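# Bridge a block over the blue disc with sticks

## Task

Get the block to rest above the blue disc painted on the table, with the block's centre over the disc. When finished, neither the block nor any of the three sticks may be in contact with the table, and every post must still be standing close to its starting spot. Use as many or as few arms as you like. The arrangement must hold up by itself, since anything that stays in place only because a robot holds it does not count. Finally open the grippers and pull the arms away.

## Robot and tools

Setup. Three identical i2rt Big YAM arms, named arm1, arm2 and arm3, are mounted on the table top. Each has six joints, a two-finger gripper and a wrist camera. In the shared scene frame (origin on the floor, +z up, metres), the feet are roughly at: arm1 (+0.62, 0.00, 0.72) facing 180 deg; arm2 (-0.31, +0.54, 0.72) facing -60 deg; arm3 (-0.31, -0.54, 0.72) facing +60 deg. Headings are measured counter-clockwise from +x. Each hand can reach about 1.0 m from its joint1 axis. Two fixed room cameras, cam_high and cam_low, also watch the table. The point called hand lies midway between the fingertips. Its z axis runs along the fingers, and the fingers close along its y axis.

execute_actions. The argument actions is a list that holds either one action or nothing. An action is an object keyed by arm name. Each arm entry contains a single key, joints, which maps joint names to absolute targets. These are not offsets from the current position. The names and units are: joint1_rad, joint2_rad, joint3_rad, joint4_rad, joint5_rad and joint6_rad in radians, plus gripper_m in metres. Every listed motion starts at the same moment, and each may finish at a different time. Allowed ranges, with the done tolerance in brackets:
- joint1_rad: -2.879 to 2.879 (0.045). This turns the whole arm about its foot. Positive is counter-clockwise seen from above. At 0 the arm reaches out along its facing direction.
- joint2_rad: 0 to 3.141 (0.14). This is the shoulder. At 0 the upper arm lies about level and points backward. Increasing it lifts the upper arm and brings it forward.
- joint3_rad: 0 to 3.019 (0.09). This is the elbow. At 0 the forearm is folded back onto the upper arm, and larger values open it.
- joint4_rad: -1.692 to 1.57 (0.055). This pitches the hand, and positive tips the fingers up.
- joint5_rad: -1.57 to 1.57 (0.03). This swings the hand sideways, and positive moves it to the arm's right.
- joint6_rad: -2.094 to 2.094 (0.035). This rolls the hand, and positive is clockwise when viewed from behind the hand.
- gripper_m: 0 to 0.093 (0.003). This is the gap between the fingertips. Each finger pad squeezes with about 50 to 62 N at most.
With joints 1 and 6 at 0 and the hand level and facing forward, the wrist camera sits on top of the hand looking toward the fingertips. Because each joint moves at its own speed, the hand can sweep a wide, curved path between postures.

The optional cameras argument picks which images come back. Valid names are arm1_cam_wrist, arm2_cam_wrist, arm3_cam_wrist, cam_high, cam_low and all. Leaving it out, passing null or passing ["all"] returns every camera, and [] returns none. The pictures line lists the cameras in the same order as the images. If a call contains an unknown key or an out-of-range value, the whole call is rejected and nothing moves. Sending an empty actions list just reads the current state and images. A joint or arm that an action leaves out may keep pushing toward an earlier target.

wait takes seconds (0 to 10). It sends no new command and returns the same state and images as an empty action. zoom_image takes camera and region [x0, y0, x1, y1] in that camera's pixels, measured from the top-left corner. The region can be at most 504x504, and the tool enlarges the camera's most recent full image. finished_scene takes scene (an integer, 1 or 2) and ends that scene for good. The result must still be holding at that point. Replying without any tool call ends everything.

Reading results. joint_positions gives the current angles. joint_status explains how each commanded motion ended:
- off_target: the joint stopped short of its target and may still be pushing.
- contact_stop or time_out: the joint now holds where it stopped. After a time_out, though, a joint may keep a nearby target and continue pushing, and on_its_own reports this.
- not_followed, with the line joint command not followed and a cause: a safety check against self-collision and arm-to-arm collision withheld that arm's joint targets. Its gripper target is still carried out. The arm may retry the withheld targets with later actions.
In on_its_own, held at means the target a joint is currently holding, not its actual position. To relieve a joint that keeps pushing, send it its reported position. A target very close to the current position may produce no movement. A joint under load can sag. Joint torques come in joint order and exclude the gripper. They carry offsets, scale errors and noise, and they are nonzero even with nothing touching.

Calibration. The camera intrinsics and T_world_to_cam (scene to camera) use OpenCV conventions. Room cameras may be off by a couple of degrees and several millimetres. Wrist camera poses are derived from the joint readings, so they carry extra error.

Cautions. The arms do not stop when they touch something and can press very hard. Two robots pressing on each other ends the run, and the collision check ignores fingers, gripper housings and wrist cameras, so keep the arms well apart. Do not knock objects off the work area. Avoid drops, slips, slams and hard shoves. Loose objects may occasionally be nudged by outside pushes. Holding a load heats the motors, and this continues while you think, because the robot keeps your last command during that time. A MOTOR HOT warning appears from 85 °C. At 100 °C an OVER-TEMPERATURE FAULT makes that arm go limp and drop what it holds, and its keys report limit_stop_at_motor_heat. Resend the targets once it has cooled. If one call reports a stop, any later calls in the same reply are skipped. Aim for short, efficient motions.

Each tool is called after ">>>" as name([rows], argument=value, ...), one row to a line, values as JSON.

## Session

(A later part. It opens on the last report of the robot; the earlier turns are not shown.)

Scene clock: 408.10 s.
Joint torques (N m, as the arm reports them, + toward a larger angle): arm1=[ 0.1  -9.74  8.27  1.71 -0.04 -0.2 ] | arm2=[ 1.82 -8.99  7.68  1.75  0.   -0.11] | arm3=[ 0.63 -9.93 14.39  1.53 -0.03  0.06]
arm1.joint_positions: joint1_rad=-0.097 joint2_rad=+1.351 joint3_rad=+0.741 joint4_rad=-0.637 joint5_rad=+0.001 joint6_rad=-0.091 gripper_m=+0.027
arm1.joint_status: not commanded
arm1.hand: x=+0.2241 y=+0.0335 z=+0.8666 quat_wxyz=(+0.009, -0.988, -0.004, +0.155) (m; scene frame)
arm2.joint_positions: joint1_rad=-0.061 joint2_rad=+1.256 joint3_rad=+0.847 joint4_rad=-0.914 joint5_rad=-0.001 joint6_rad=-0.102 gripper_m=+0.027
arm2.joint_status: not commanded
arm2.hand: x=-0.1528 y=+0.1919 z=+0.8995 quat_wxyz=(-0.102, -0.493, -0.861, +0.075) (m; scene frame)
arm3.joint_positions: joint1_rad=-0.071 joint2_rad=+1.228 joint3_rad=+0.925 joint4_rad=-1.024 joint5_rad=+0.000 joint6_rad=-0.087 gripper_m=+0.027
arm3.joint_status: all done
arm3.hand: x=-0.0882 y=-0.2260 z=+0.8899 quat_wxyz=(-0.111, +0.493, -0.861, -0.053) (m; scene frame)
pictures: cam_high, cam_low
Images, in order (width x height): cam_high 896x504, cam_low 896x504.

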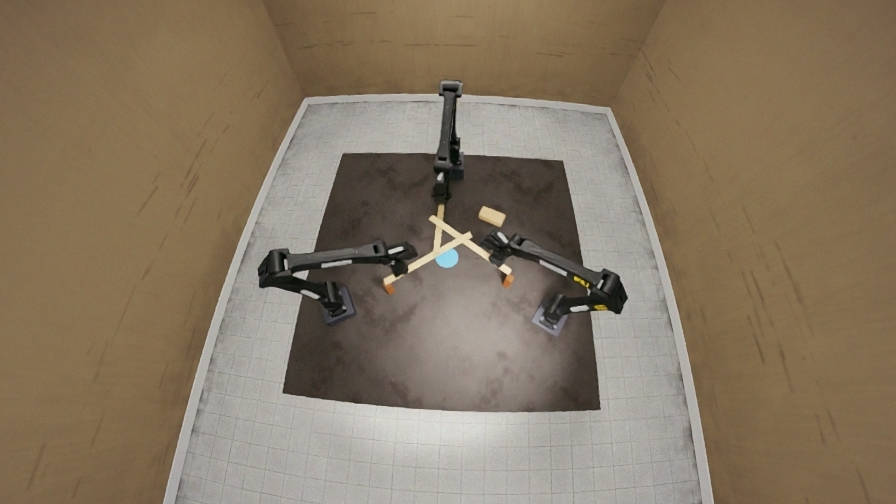

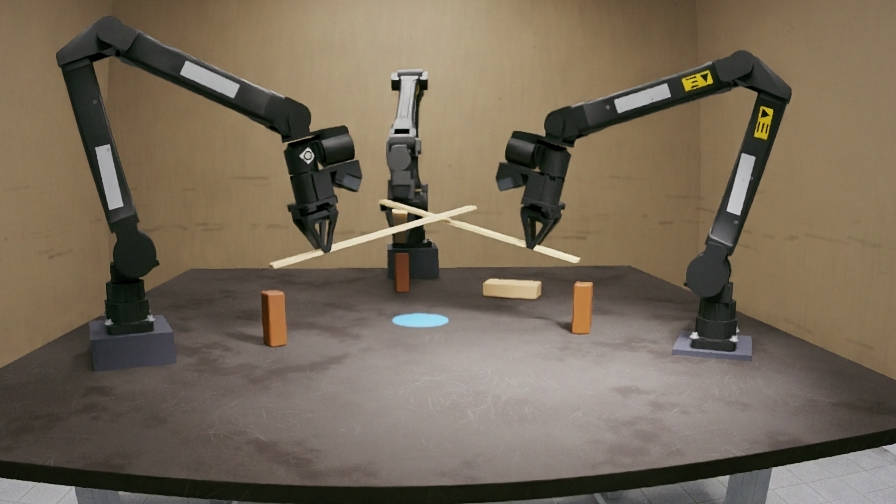

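>>> execute_actions([
  {"arm1":{"joints":{"joint2_rad":1.445,"joint3_rad":0.81,"joint4_rad":-0.672}},"arm2":{"joints":{"joint2_rad":1.37,"joint4_rad":-0.88}},"arm3":{"joints":{"joint2_rad":1.303,"joint3_rad":0.88,"joint4_rad":-1.0}}},
], cameras=["cam_low","cam_high"])

>>> zoom_image(camera="cam_low", region=[250, 190, 630, 350])

>>> zoom_image(camera="cam_high", region=[370, 180, 530, 310])

Scene clock: 423.40 s.
Joint torques (N m, as the arm reports them, + toward a larger angle): arm1=[ 0.36 -9.88 10.2   0.53 -0.02 -0.2 ] | arm2=[  1.72 -11.08   7.16   1.42   0.    -0.11] | arm3=[  0.71 -10.68   8.94   1.37  -0.04   0.03]
arm1.joint_positions: joint1_rad=-0.097 joint2_rad=+1.452 joint3_rad=+0.764 joint4_rad=-0.667 joint5_rad=+0.001 joint6_rad=-0.091 gripper_m=+0.027
arm1.joint_status: all done
arm1.hand: x=+0.2292 y=+0.0327 z=+0.8357 quat_wxyz=(+0.004, -0.995, -0.004, +0.102) (m; scene frame)
arm2.joint_positions: joint1_rad=-0.061 joint2_rad=+1.388 joint3_rad=+0.847 joint4_rad=-0.894 joint5_rad=-0.001 joint6_rad=-0.102 gripper_m=+0.027
arm2.joint_status: all done
arm2.hand: x=-0.1526 y=+0.1912 z=+0.8529 quat_wxyz=(-0.057, -0.496, -0.865, +0.042) (m; scene frame)
arm3.joint_positions: joint1_rad=-0.071 joint2_rad=+1.299 joint3_rad=+0.880 joint4_rad=-1.015 joint5_rad=+0.000 joint6_rad=-0.083 gripper_m=+0.027
arm3.joint_status: all done
arm3.hand: x=-0.0964 y=-0.2374 z=+0.8469 quat_wxyz=(-0.063, +0.494, -0.866, -0.031) (m; scene frame)
pictures: cam_high, cam_low
Images, in order (width x height): cam_high 896x504, cam_low 896x504.

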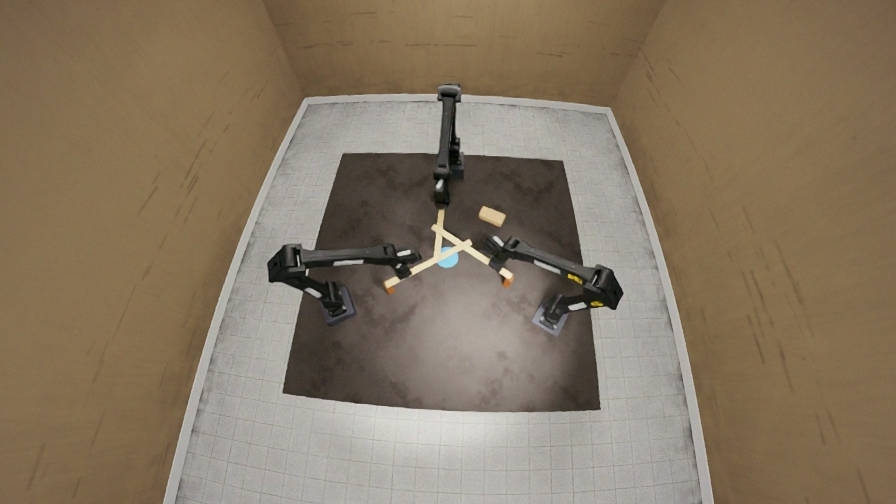

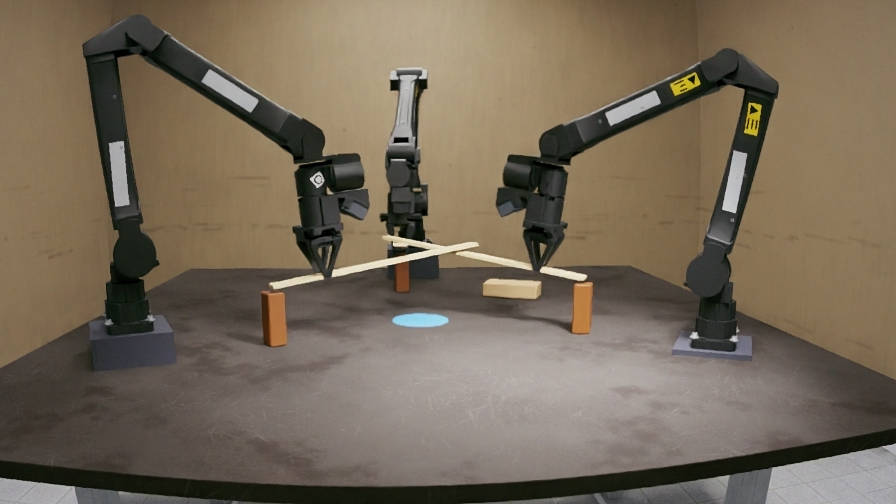

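Region (250, 190, 630, 350) of cam_low's 896x504 image, scaled by 1.326, with more detail than that image has; it fills the top 212 rows of this view, and the rest is white.

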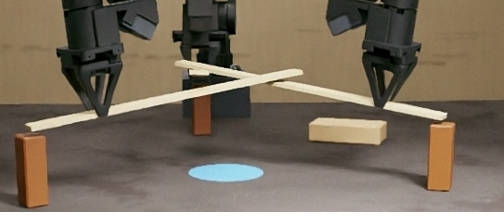

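Region (370, 180, 530, 310) of cam_high's 896x504 image, scaled by 3.150, with more detail than that image has; it fills the top 410 rows of this view, and the rest is white.

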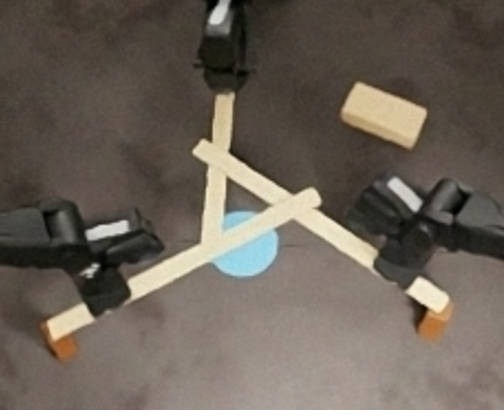

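>>> zoom_image(camera="cam_high", region=[415, 205, 485, 275])

>>> zoom_image(camera="cam_high", region=[375, 265, 415, 300])

>>> zoom_image(camera="cam_high", region=[485, 258, 525, 293])

>>> zoom_image(camera="cam_low", region=[360, 215, 490, 300])

Region (415, 205, 485, 275) of cam_high's 896x504 image, scaled by 7.200, with more detail than that image has.

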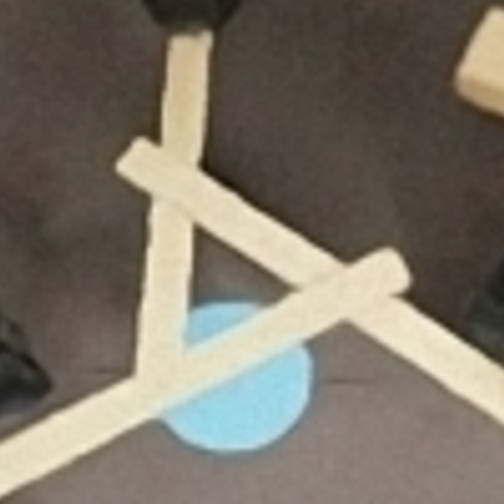

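Region (375, 265, 415, 300) of cam_high's 896x504 image, scaled by 12.600, with more detail than that image has; it fills the top 441 rows of this view, and the rest is white.

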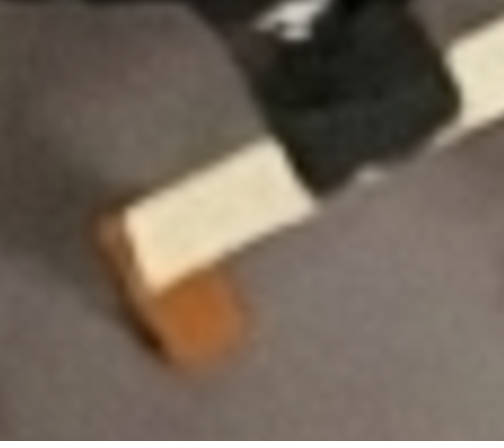

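Region (485, 258, 525, 293) of cam_high's 896x504 image, scaled by 12.600, with more detail than that image has; it fills the top 441 rows of this view, and the rest is white.

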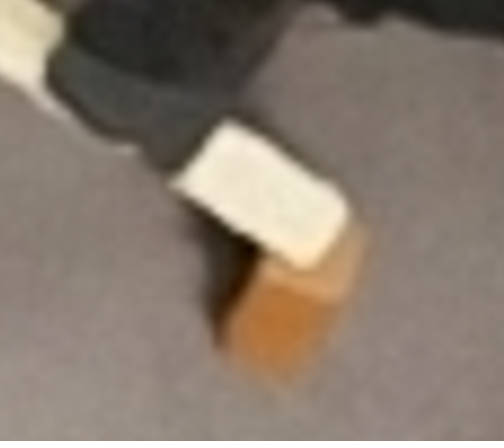

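Region (360, 215, 490, 300) of cam_low's 896x504 image, scaled by 3.877, with more detail than that image has; it fills the top 330 rows of this view, and the rest is white.

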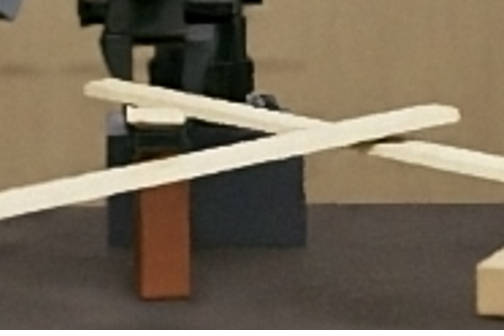

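>>> execute_actions([
  {"arm1":{"joints":{"joint2_rad":1.52,"joint3_rad":0.88,"joint4_rad":-0.727}},"arm2":{"joints":{"joint1_rad":-0.024,"joint6_rad":-0.062}}},
], cameras=["cam_low","cam_high"])

>>> zoom_image(camera="cam_low", region=[360, 215, 490, 300])

>>> zoom_image(camera="cam_high", region=[375, 195, 485, 300])

Scene clock: 460.67 s.
Joint torques (N m, as the arm reports them, + toward a larger angle): arm1=[  0.17 -10.76  10.02   0.23  -0.04  -0.2 ] | arm2=[  2.24 -11.27   7.01   1.47   0.     0.04] | arm3=[  0.61 -10.61   8.94   1.39  -0.04   0.03]
arm1.joint_positions: joint1_rad=-0.097 joint2_rad=+1.516 joint3_rad=+0.838 joint4_rad=-0.719 joint5_rad=+0.001 joint6_rad=-0.091 gripper_m=+0.027
arm1.joint_status: all done
arm1.hand: x=+0.2124 y=+0.0341 z=+0.8343 quat_wxyz=(+0.002, -0.997, -0.004, +0.082) (m; scene frame)
arm2.joint_positions: joint1_rad=-0.035 joint2_rad=+1.388 joint3_rad=+0.847 joint4_rad=-0.894 joint5_rad=-0.001 joint6_rad=-0.071 gripper_m=+0.027
arm2.joint_status: all done
arm2.hand: x=-0.1438 y=+0.1953 z=+0.8529 quat_wxyz=(-0.058, -0.498, -0.864, +0.040) (m; scene frame)
arm3.joint_positions: joint1_rad=-0.071 joint2_rad=+1.299 joint3_rad=+0.880 joint4_rad=-1.015 joint5_rad=+0.000 joint6_rad=-0.083 gripper_m=+0.027
arm3.joint_status: not commanded
arm3.hand: x=-0.0964 y=-0.2374 z=+0.8469 quat_wxyz=(-0.063, +0.494, -0.867, -0.031) (m; scene frame)
pictures: cam_high, cam_low
Images, in order (width x height): cam_high 896x504, cam_low 896x504.

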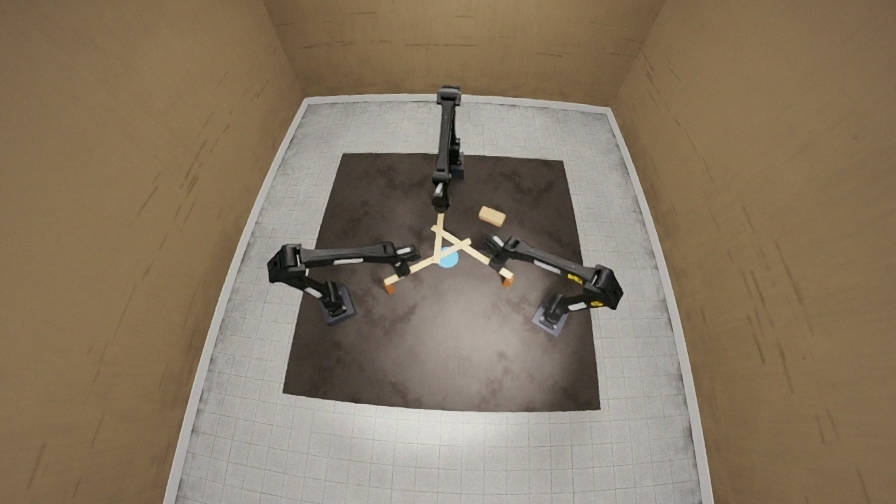

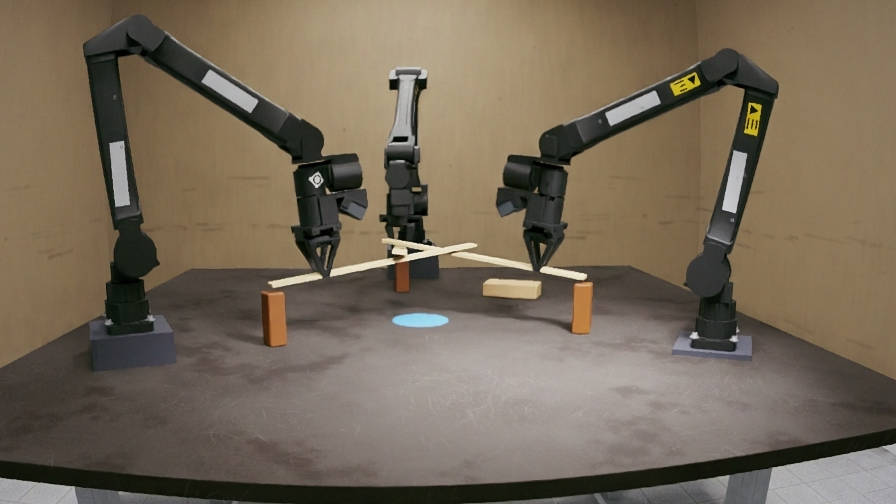

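Region (360, 215, 490, 300) of cam_low's 896x504 image, scaled by 3.877, with more detail than that image has; it fills the top 330 rows of this view, and the rest is white.

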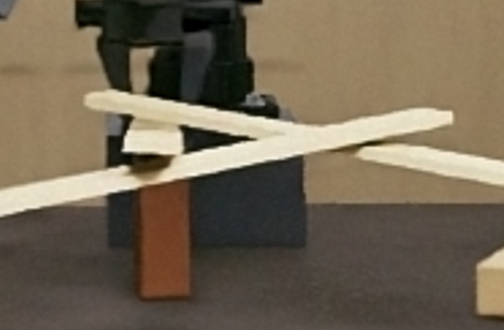

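Region (375, 195, 485, 300) of cam_high's 896x504 image, scaled by 4.582, with more detail than that image has; it fills the top 481 rows of this view, and the rest is white.

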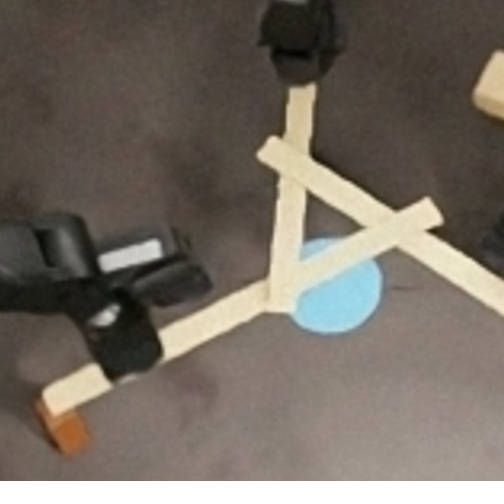

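>>> execute_actions([
  {"arm1":{"joints":{"joint1_rad":-0.07,"joint2_rad":1.56}},"arm2":{"joints":{"joint2_rad":1.435}},"arm3":{"joints":{"joint2_rad":1.355}}},
], cameras=["cam_low","cam_high"])

>>> zoom_image(camera="cam_low", region=[250, 220, 450, 320])

>>> zoom_image(camera="cam_low", region=[410, 220, 610, 320])

>>> zoom_image(camera="cam_high", region=[370, 180, 530, 310])

Scene clock: 489.80 s.
Joint torques (N m, as the arm reports them, + toward a larger angle): arm1=[  1.62 -10.01   9.54   0.18  -0.1   -0.22] | arm2=[ 2.4  -9.21  6.9   1.24  0.02  0.05] | arm3=[ 0.41 -9.57  8.76  1.29 -0.07  0.01]
arm1.joint_positions: joint1_rad=-0.085 joint2_rad=+1.558 joint3_rad=+0.838 joint4_rad=-0.719 joint5_rad=+0.002 joint6_rad=-0.090 gripper_m=+0.027
arm1.joint_status: all done
arm1.hand: x=+0.2164 y=+0.0291 z=+0.8185 quat_wxyz=(+0.001, -0.998, -0.010, +0.061) (m; scene frame)
arm2.joint_positions: joint1_rad=-0.035 joint2_rad=+1.425 joint3_rad=+0.847 joint4_rad=-0.890 joint5_rad=-0.002 joint6_rad=-0.069 gripper_m=+0.027
arm2.joint_status: all done
arm2.hand: x=-0.1441 y=+0.1963 z=+0.8402 quat_wxyz=(-0.045, -0.500, -0.864, +0.031) (m; scene frame)
arm3.joint_positions: joint1_rad=-0.071 joint2_rad=+1.336 joint3_rad=+0.880 joint4_rad=-1.015 joint5_rad=+0.001 joint6_rad=-0.081 gripper_m=+0.027
arm3.joint_status: all done
arm3.hand: x=-0.0967 y=-0.2381 z=+0.8341 quat_wxyz=(-0.046, +0.494, -0.868, -0.023) (m; scene frame)
pictures: cam_high, cam_low
Images, in order (width x height): cam_high 896x504, cam_low 896x504.

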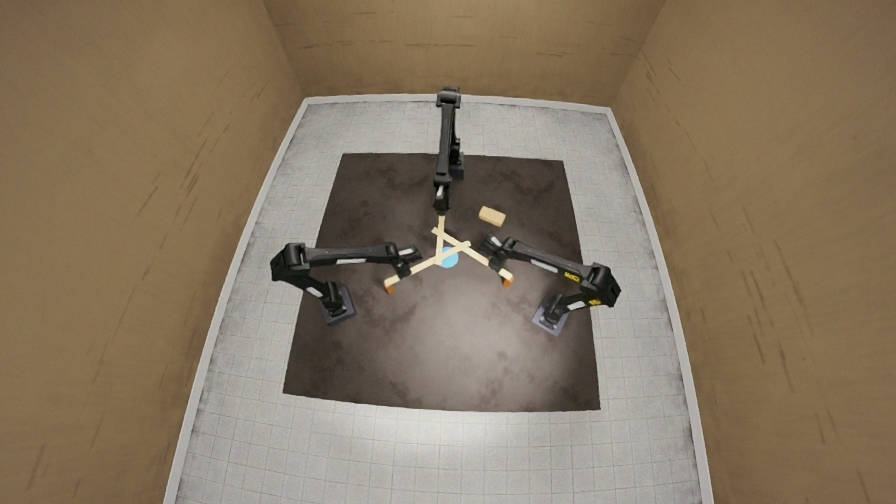

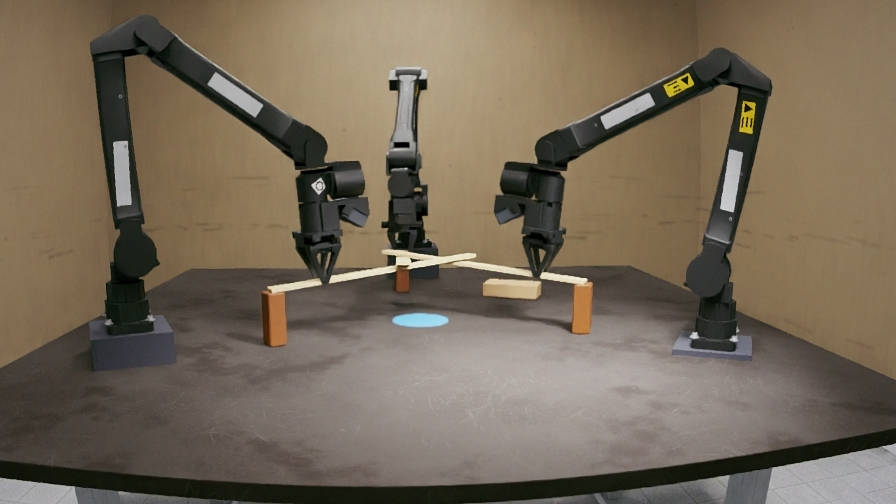

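Region (250, 220, 450, 320) of cam_low's 896x504 image, scaled by 2.520, with more detail than that image has.

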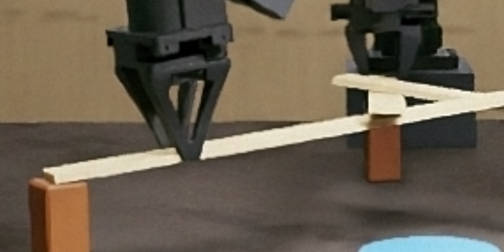

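Region (410, 220, 610, 320) of cam_low's 896x504 image, scaled by 2.520, with more detail than that image has.

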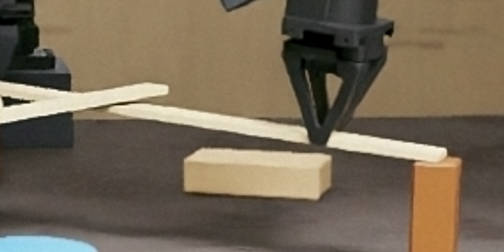

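Region (370, 180, 530, 310) of cam_high's 896x504 image, scaled by 3.150, with more detail than that image has; it fills the top 410 rows of this view, and the rest is white.

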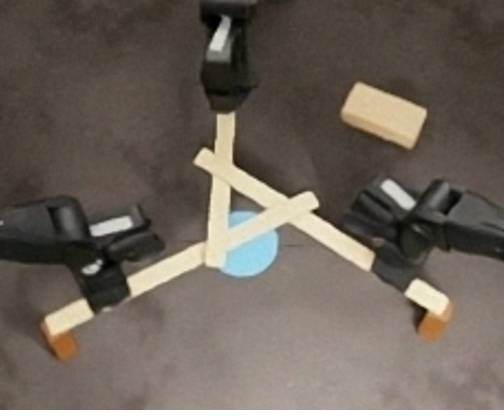

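Looks seated. Release arms 2 and 3.

>>> execute_actions([
  {"arm2":{"joints":{"joint2_rad":1.425,"gripper_m":0.06}},"arm3":{"joints":{"joint2_rad":1.336,"gripper_m":0.09}}},
], cameras=["cam_low"])

>>> execute_actions([
  {"arm2":{"joints":{"joint2_rad":0.9}},"arm3":{"joints":{"joint2_rad":1.0}}},
])

Scene clock: 496.13 s.
Joint torques (N m, as the arm reports them, + toward a larger angle): arm1=[  1.46 -11.03   9.3    0.2   -0.09  -0.21] | arm2=[  2.29 -10.01   6.87   1.18   0.02   0.06] | arm3=[  0.56 -11.14   8.69   1.24  -0.09   0.  ]
arm1.joint_positions: joint1_rad=-0.085 joint2_rad=+1.558 joint3_rad=+0.841 joint4_rad=-0.719 joint5_rad=+0.002 joint6_rad=-0.090 gripper_m=+0.027
arm1.joint_status: not commanded
arm1.hand: x=+0.2153 y=+0.0291 z=+0.8192 quat_wxyz=(+0.001, -0.998, -0.010, +0.062) (m; scene frame)
arm2.joint_positions: joint1_rad=-0.035 joint2_rad=+1.425 joint3_rad=+0.847 joint4_rad=-0.890 joint5_rad=-0.002 joint6_rad=-0.069 gripper_m=+0.060
arm2.joint_status: all done
arm2.hand: x=-0.1441 y=+0.1962 z=+0.8402 quat_wxyz=(-0.045, -0.500, -0.864, +0.031) (m; scene frame)
arm3.joint_positions: joint1_rad=-0.071 joint2_rad=+1.336 joint3_rad=+0.880 joint4_rad=-1.013 joint5_rad=+0.001 joint6_rad=-0.080 gripper_m=+0.090
arm3.joint_status: all done
arm3.hand: x=-0.0965 y=-0.2379 z=+0.8341 quat_wxyz=(-0.047, +0.494, -0.868, -0.023) (m; scene frame)
pictures: cam_low
Images, in order (width x height): cam_low 896x504.

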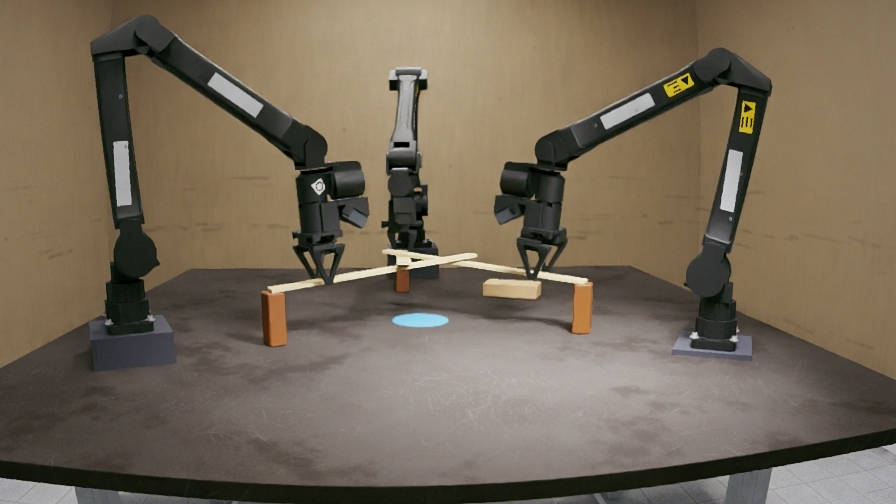

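Scene clock: 497.47 s.
Joint torques (N m, as the arm reports them, + toward a larger angle): arm1=[  1.58 -10.68   9.32   0.21  -0.07  -0.21] | arm2=[ 2.34 -4.06  8.66  2.06  0.04  0.06] | arm3=[ 0.58 -6.07 10.23  1.92 -0.09  0.01]
arm1.joint_positions: joint1_rad=-0.085 joint2_rad=+1.558 joint3_rad=+0.841 joint4_rad=-0.719 joint5_rad=+0.002 joint6_rad=-0.090 gripper_m=+0.027
arm1.joint_status: not commanded
arm1.hand: x=+0.2153 y=+0.0291 z=+0.8192 quat_wxyz=(+0.001, -0.998, -0.010, +0.062) (m; scene frame)
arm2.joint_positions: joint1_rad=-0.035 joint2_rad=+0.895 joint3_rad=+0.847 joint4_rad=-0.890 joint5_rad=-0.002 joint6_rad=-0.069 gripper_m=+0.060
arm2.joint_status: all done
arm2.hand: x=-0.1503 y=+0.2102 z=+1.0299 quat_wxyz=(-0.260, -0.475, -0.822, +0.176) (m; scene frame)
arm3.joint_positions: joint1_rad=-0.071 joint2_rad=+0.984 joint3_rad=+0.880 joint4_rad=-1.013 joint5_rad=+0.001 joint6_rad=-0.080 gripper_m=+0.090
arm3.joint_status: all done
arm3.hand: x=-0.1030 y=-0.2477 z=+0.9550 quat_wxyz=(-0.205, +0.481, -0.847, -0.096) (m; scene frame)
pictures: arm1_cam_wrist, arm2_cam_wrist, arm3_cam_wrist, cam_high, cam_low
camera_calibration (this result's frames):
arm1_cam_wrist: T_world_to_cam=[[-0.027656, 0.999616, 0.00188721, -0.024896], [0.872116, 0.0232058, 0.488748, -0.585119], [0.488517, 0.0151627, -0.872423, 0.728682], [0, 0, 0, 1]] pos_world=[0.15363, 0.0274158, 0.921742]
arm2_cam_wrist: T_world_to_cam=[[-0.869784, -0.491167, 0.0472409, -0.0733694], [-0.49194, 0.870611, -0.00564901, -0.251564], [-0.0383538, -0.0281531, -0.998868, 1.1541], [0, 0, 0, 1]] pos_world=[-0.143306, 0.215469, 1.15484]
arm3_cam_wrist: T_world_to_cam=[[0.857736, -0.510863, 0.0575058, -0.0945779], [-0.512381, -0.84041, 0.176569, -0.425773], [-0.0418742, -0.180914, -0.982607, 1.0165], [0, 0, 0, 1]] pos_world=[-0.0944699, -0.22224, 1.07944]
Images, in order (width x height): arm1_cam_wrist 504x504, arm2_cam_wrist 504x504, arm3_cam_wrist 504x504, cam_high 896x504, cam_low 896x504.

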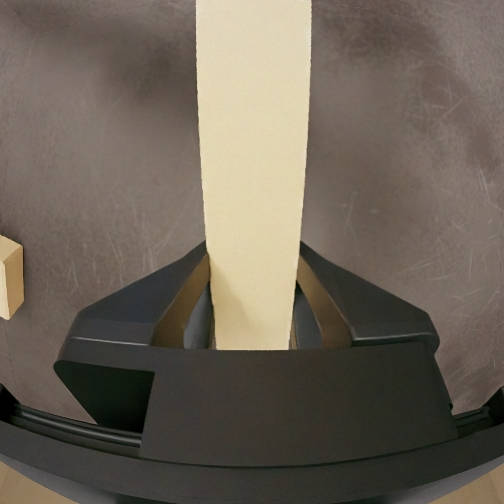

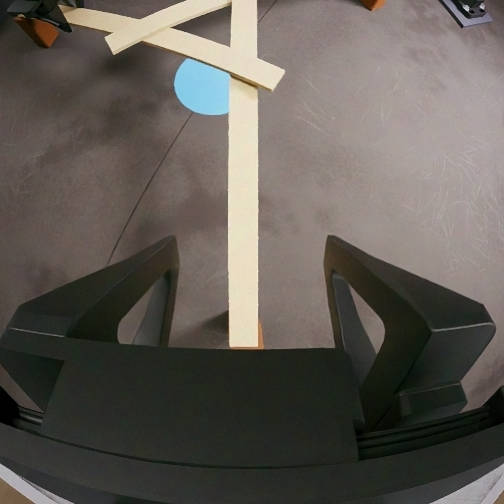

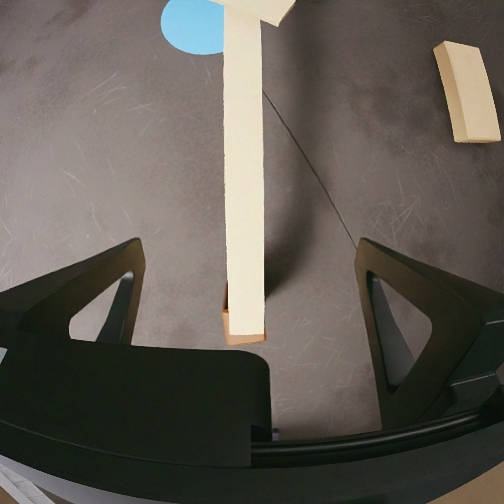

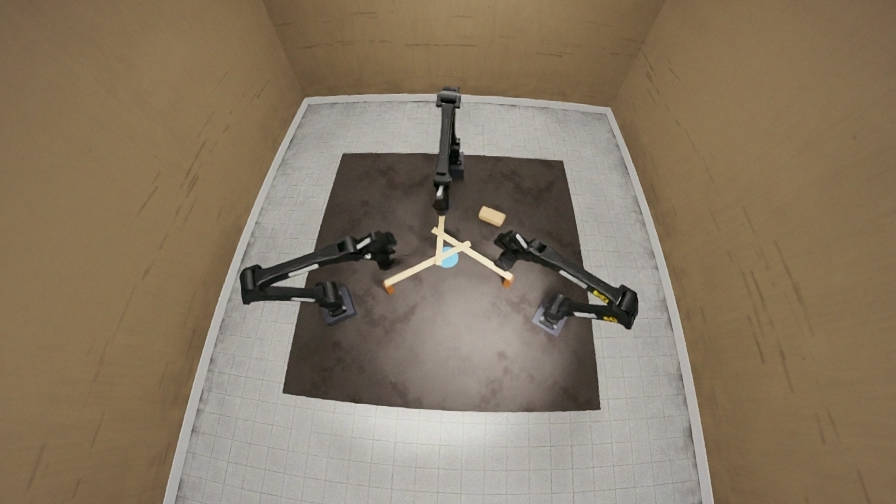

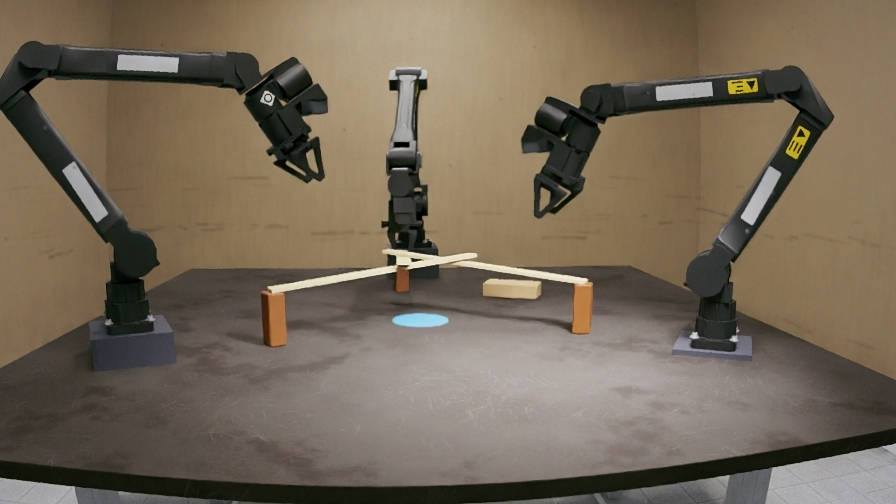

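>>> execute_actions([
  {"arm1":{"joints":{"joint1_rad":-0.085,"gripper_m":0.092}},"arm2":{"joints":{"joint2_rad":0.5}},"arm3":{"joints":{"joint2_rad":0.5}}},
], cameras=[])

>>> execute_actions([
  {"arm1":{"joints":{"joint2_rad":1.3}}},
], cameras=["arm1_cam_wrist","cam_low"])

>>> execute_actions([
  {"arm1":{"joints":{"joint1_rad":0.58,"joint3_rad":1.05,"joint4_rad":-0.905,"joint6_rad":-0.595}}},
], cameras=[])

>>> execute_actions([
  {"arm1":{"joints":{"joint2_rad":1.68}}},
], cameras=["arm1_cam_wrist","cam_high","cam_low"])

Scene clock: 515.07 s.
Joint torques (N m, as the arm reports them, + toward a larger angle): arm1=[  0.42 -10.83   9.42   0.19  -0.1   -0.21] | arm2=[2.4  0.72 8.61 2.44 0.03 0.07] | arm3=[ 0.62 -0.04 10.03  2.61 -0.09  0.01]
arm1.joint_positions: joint1_rad=-0.085 joint2_rad=+1.558 joint3_rad=+0.841 joint4_rad=-0.719 joint5_rad=+0.002 joint6_rad=-0.091 gripper_m=+0.092
arm1.joint_status: all done
arm1.hand: x=+0.2153 y=+0.0291 z=+0.8192 quat_wxyz=(+0.001, -0.998, -0.010, +0.062) (m; scene frame)
arm2.joint_positions: joint1_rad=-0.035 joint2_rad=+0.496 joint3_rad=+0.847 joint4_rad=-0.890 joint5_rad=-0.002 joint6_rad=-0.069 gripper_m=+0.060
arm2.joint_status: all done
arm2.hand: x=-0.1827 y=+0.2776 z=+1.1532 quat_wxyz=(-0.411, -0.434, -0.752, +0.278) (m; scene frame)
arm3.joint_positions: joint1_rad=-0.071 joint2_rad=+0.491 joint3_rad=+0.880 joint4_rad=-1.013 joint5_rad=+0.001 joint6_rad=-0.080 gripper_m=+0.090
arm3.joint_status: all done
arm3.hand: x=-0.1513 y=-0.3165 z=+1.1022 quat_wxyz=(-0.414, +0.439, -0.774, -0.194) (m; scene frame)
pictures: none
No camera images: the call's "cameras" was empty. Leave "cameras" out to get every camera's image.

Scene clock: 516.17 s.
Joint torques (N m, as the arm reports them, + toward a larger angle): arm1=[ 0.37 -8.82 10.86  0.7  -0.09 -0.21] | arm2=[2.36 1.02 8.58 2.41 0.03 0.06] | arm3=[ 0.5   0.14 10.12  2.61 -0.08  0.  ]
arm1.joint_positions: joint1_rad=-0.085 joint2_rad=+1.288 joint3_rad=+0.843 joint4_rad=-0.721 joint5_rad=+0.002 joint6_rad=-0.091 gripper_m=+0.092
arm1.joint_status: all done
arm1.hand: x=+0.1969 y=+0.0315 z=+0.9264 quat_wxyz=(+0.012, -0.981, -0.009, +0.196) (m; scene frame)
arm2.joint_positions: joint1_rad=-0.035 joint2_rad=+0.496 joint3_rad=+0.847 joint4_rad=-0.890 joint5_rad=-0.002 joint6_rad=-0.069 gripper_m=+0.060
arm2.joint_status: not commanded
arm2.hand: x=-0.1827 y=+0.2776 z=+1.1532 quat_wxyz=(-0.411, -0.434, -0.752, +0.278) (m; scene frame)
arm3.joint_positions: joint1_rad=-0.071 joint2_rad=+0.491 joint3_rad=+0.880 joint4_rad=-1.013 joint5_rad=+0.001 joint6_rad=-0.080 gripper_m=+0.090
arm3.joint_status: not commanded
arm3.hand: x=-0.1513 y=-0.3165 z=+1.1022 quat_wxyz=(-0.414, +0.439, -0.774, -0.194) (m; scene frame)
pictures: arm1_cam_wrist, cam_low
camera_calibration (this result's frames):
arm1_cam_wrist: T_world_to_cam=[[-0.0211862, 0.999396, 0.0275488, -0.0530461], [0.971021, 0.014008, 0.238585, -0.408993], [0.238055, 0.0318051, -0.970731, 0.971034], [0, 0, 0, 1]] pos_world=[0.164857, 0.0278594, 1.04165]
Images, in order (width x height): arm1_cam_wrist 504x504, cam_low 896x504.

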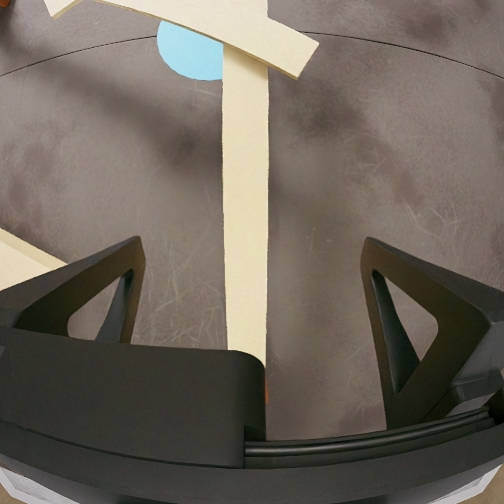

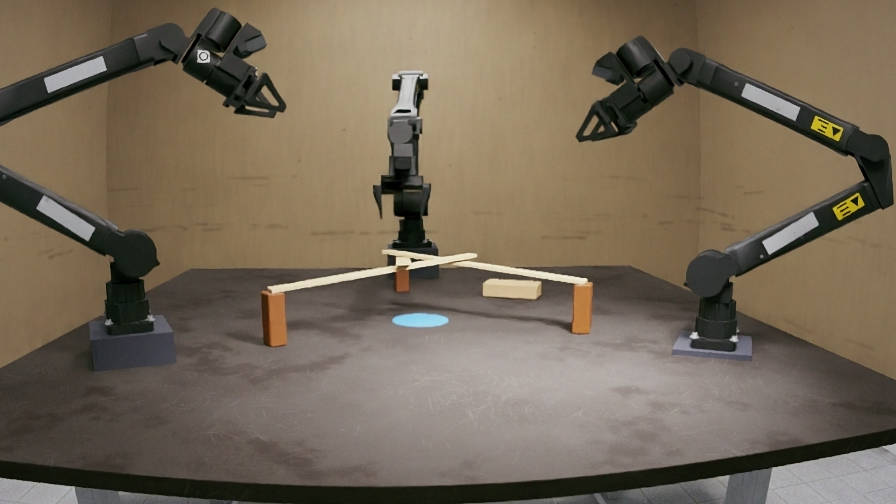

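Scene clock: 517.67 s.
Joint torques (N m, as the arm reports them, + toward a larger angle): arm1=[ 0.69 -9.33 10.97  0.64 -0.04 -0.22] | arm2=[2.47 0.93 8.57 2.46 0.03 0.06] | arm3=[ 0.48  0.11 10.1   2.64 -0.09  0.  ]
arm1.joint_positions: joint1_rad=+0.577 joint2_rad=+1.296 joint3_rad=+1.017 joint4_rad=-0.896 joint5_rad=+0.000 joint6_rad=-0.585 gripper_m=+0.092
arm1.joint_status: all done
arm1.hand: x=+0.2477 y=-0.2468 z=+0.9885 quat_wxyz=(-0.008, -0.816, -0.543, +0.196) (m; scene frame)
arm2.joint_positions: joint1_rad=-0.035 joint2_rad=+0.496 joint3_rad=+0.847 joint4_rad=-0.890 joint5_rad=-0.002 joint6_rad=-0.069 gripper_m=+0.060
arm2.joint_status: not commanded
arm2.hand: x=-0.1827 y=+0.2776 z=+1.1532 quat_wxyz=(-0.411, -0.434, -0.752, +0.278) (m; scene frame)
arm3.joint_positions: joint1_rad=-0.071 joint2_rad=+0.491 joint3_rad=+0.880 joint4_rad=-1.013 joint5_rad=+0.001 joint6_rad=-0.080 gripper_m=+0.090
arm3.joint_status: not commanded
arm3.hand: x=-0.1513 y=-0.3165 z=+1.1022 quat_wxyz=(-0.414, +0.439, -0.774, -0.194) (m; scene frame)
pictures: none
No camera images: the call's "cameras" was empty. Leave "cameras" out to get every camera's image.

Scene clock: 518.80 s.
Joint torques (N m, as the arm reports them, + toward a larger angle): arm1=[  0.71 -14.24   8.77   0.03  -0.06  -0.22] | arm2=[2.46 0.98 8.59 2.45 0.03 0.07] | arm3=[ 0.59  0.03 10.09  2.6  -0.09  0.01]
arm1.joint_positions: joint1_rad=+0.577 joint2_rad=+1.702 joint3_rad=+1.017 joint4_rad=-0.896 joint5_rad=+0.000 joint6_rad=-0.585 gripper_m=+0.092
arm1.joint_status: all done
arm1.hand: x=+0.2613 y=-0.2407 z=+0.8168 quat_wxyz=(-0.007, -0.832, -0.555, -0.006) (m; scene frame)
arm2.joint_positions: joint1_rad=-0.035 joint2_rad=+0.496 joint3_rad=+0.847 joint4_rad=-0.890 joint5_rad=-0.002 joint6_rad=-0.069 gripper_m=+0.060
arm2.joint_status: not commanded
arm2.hand: x=-0.1827 y=+0.2776 z=+1.1532 quat_wxyz=(-0.411, -0.434, -0.752, +0.278) (m; scene frame)
arm3.joint_positions: joint1_rad=-0.071 joint2_rad=+0.491 joint3_rad=+0.880 joint4_rad=-1.013 joint5_rad=+0.001 joint6_rad=-0.080 gripper_m=+0.090
arm3.joint_status: not commanded
arm3.hand: x=-0.1513 y=-0.3165 z=+1.1022 quat_wxyz=(-0.414, +0.439, -0.774, -0.194) (m; scene frame)
pictures: arm1_cam_wrist, cam_high, cam_low
camera_calibration (this result's frames):
arm1_cam_wrist: T_world_to_cam=[[-0.926356, 0.376049, -0.0212366, 0.349769], [0.290607, 0.749471, 0.594846, -0.377733], [0.239607, 0.544868, -0.803559, 0.844451], [0, 0, 0, 1]] pos_world=[0.231446, -0.308544, 0.910687]
Images, in order (width x height): arm1_cam_wrist 504x504, cam_high 896x504, cam_low 896x504.

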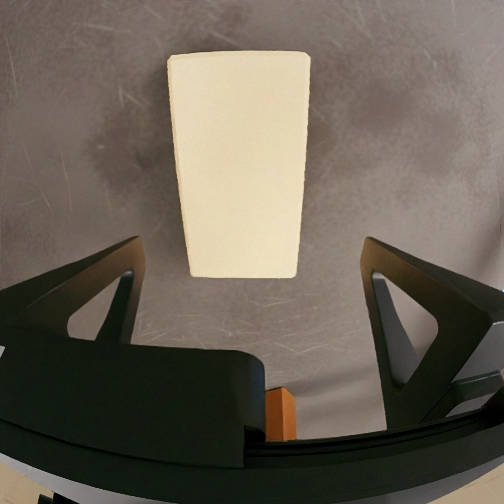

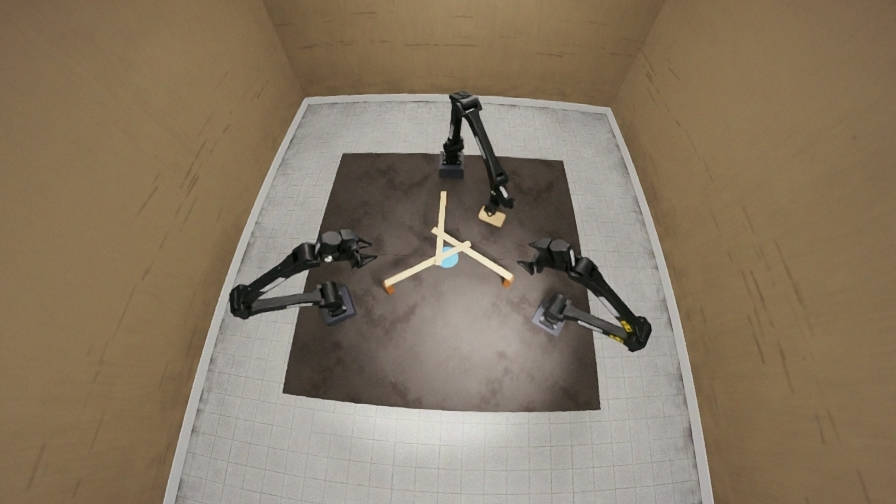

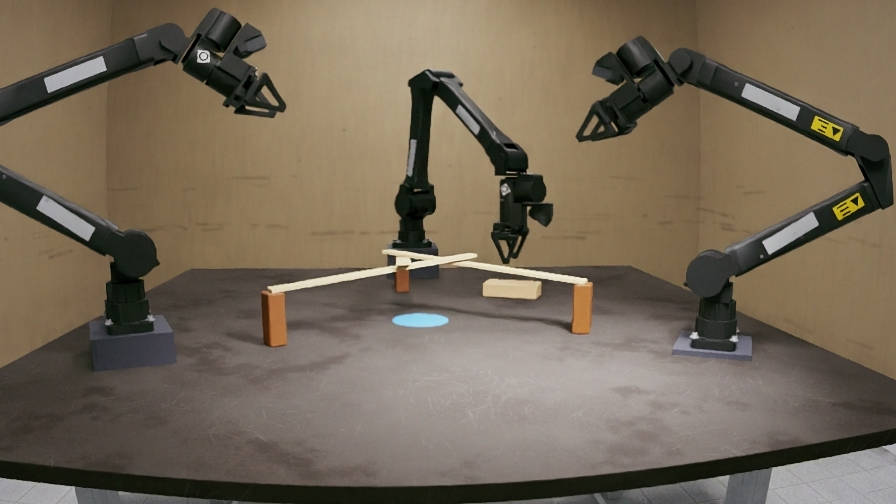

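>>> execute_actions([
  {"arm1":{"joints":{"joint1_rad":0.606,"joint2_rad":1.835,"joint3_rad":0.988,"joint4_rad":-0.688,"joint6_rad":-0.56}}},
], cameras=["arm1_cam_wrist","cam_low"])

>>> zoom_image(camera="cam_low", region=[460, 230, 570, 310])

Scene clock: 527.57 s.
Joint torques (N m, as the arm reports them, + toward a larger angle): arm1=[  1.38 -13.49   6.12   0.78  -0.05   0.02] | arm2=[2.47 1.1  8.55 2.46 0.03 0.05] | arm3=[ 0.57  0.09 10.12  2.64 -0.08  0.01]
arm1.joint_positions: joint1_rad=+0.595 joint2_rad=+1.848 joint3_rad=+0.977 joint4_rad=-0.700 joint5_rad=+0.000 joint6_rad=-0.570 gripper_m=+0.092
arm1.joint_status: all done
arm1.hand: x=+0.2624 y=-0.2509 z=+0.7455 quat_wxyz=(-0.007, -0.831, -0.557, -0.001) (m; scene frame)
arm2.joint_positions: joint1_rad=-0.035 joint2_rad=+0.496 joint3_rad=+0.847 joint4_rad=-0.890 joint5_rad=-0.002 joint6_rad=-0.069 gripper_m=+0.060
arm2.joint_status: not commanded
arm2.hand: x=-0.1827 y=+0.2776 z=+1.1532 quat_wxyz=(-0.411, -0.434, -0.752, +0.278) (m; scene frame)
arm3.joint_positions: joint1_rad=-0.071 joint2_rad=+0.491 joint3_rad=+0.880 joint4_rad=-1.013 joint5_rad=+0.001 joint6_rad=-0.080 gripper_m=+0.090
arm3.joint_status: not commanded
arm3.hand: x=-0.1513 y=-0.3165 z=+1.1022 quat_wxyz=(-0.414, +0.439, -0.774, -0.194) (m; scene frame)
pictures: arm1_cam_wrist, cam_low
camera_calibration (this result's frames):
arm1_cam_wrist: T_world_to_cam=[[-0.927748, 0.372904, -0.0150391, 0.348043], [0.293587, 0.754108, 0.587476, -0.322164], [0.230413, 0.540615, -0.809102, 0.797943], [0, 0, 0, 1]] pos_world=[0.233623, -0.31822, 0.840115]
Images, in order (width x height): arm1_cam_wrist 504x504, cam_low 896x504.

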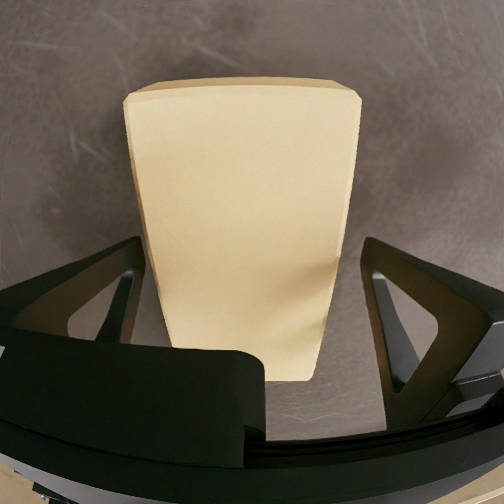

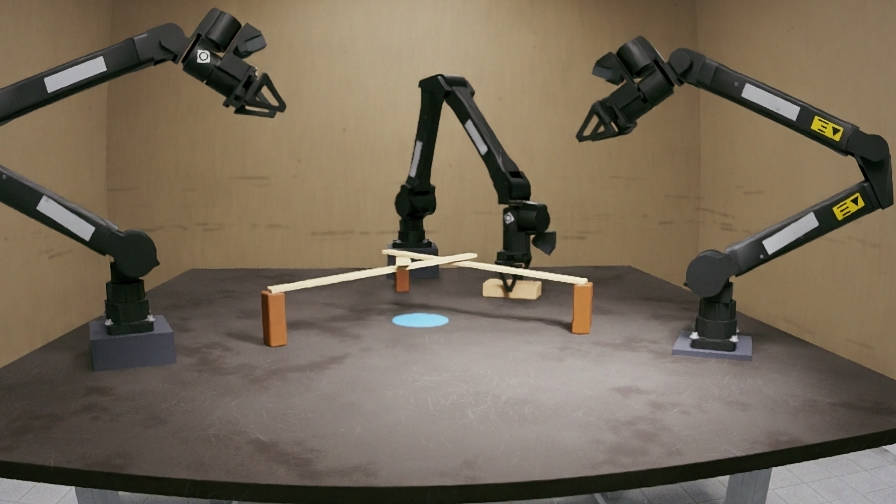

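Region (460, 230, 570, 310) of cam_low's 896x504 image, scaled by 4.582, with more detail than that image has; it fills the top 367 rows of this view, and the rest is white.

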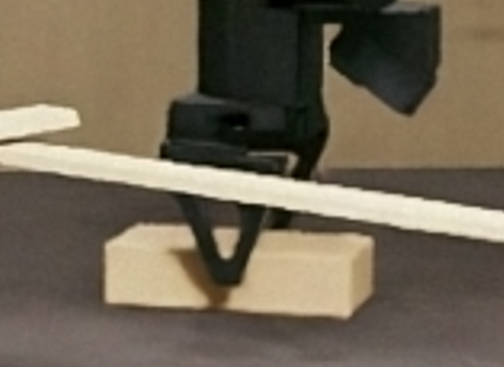

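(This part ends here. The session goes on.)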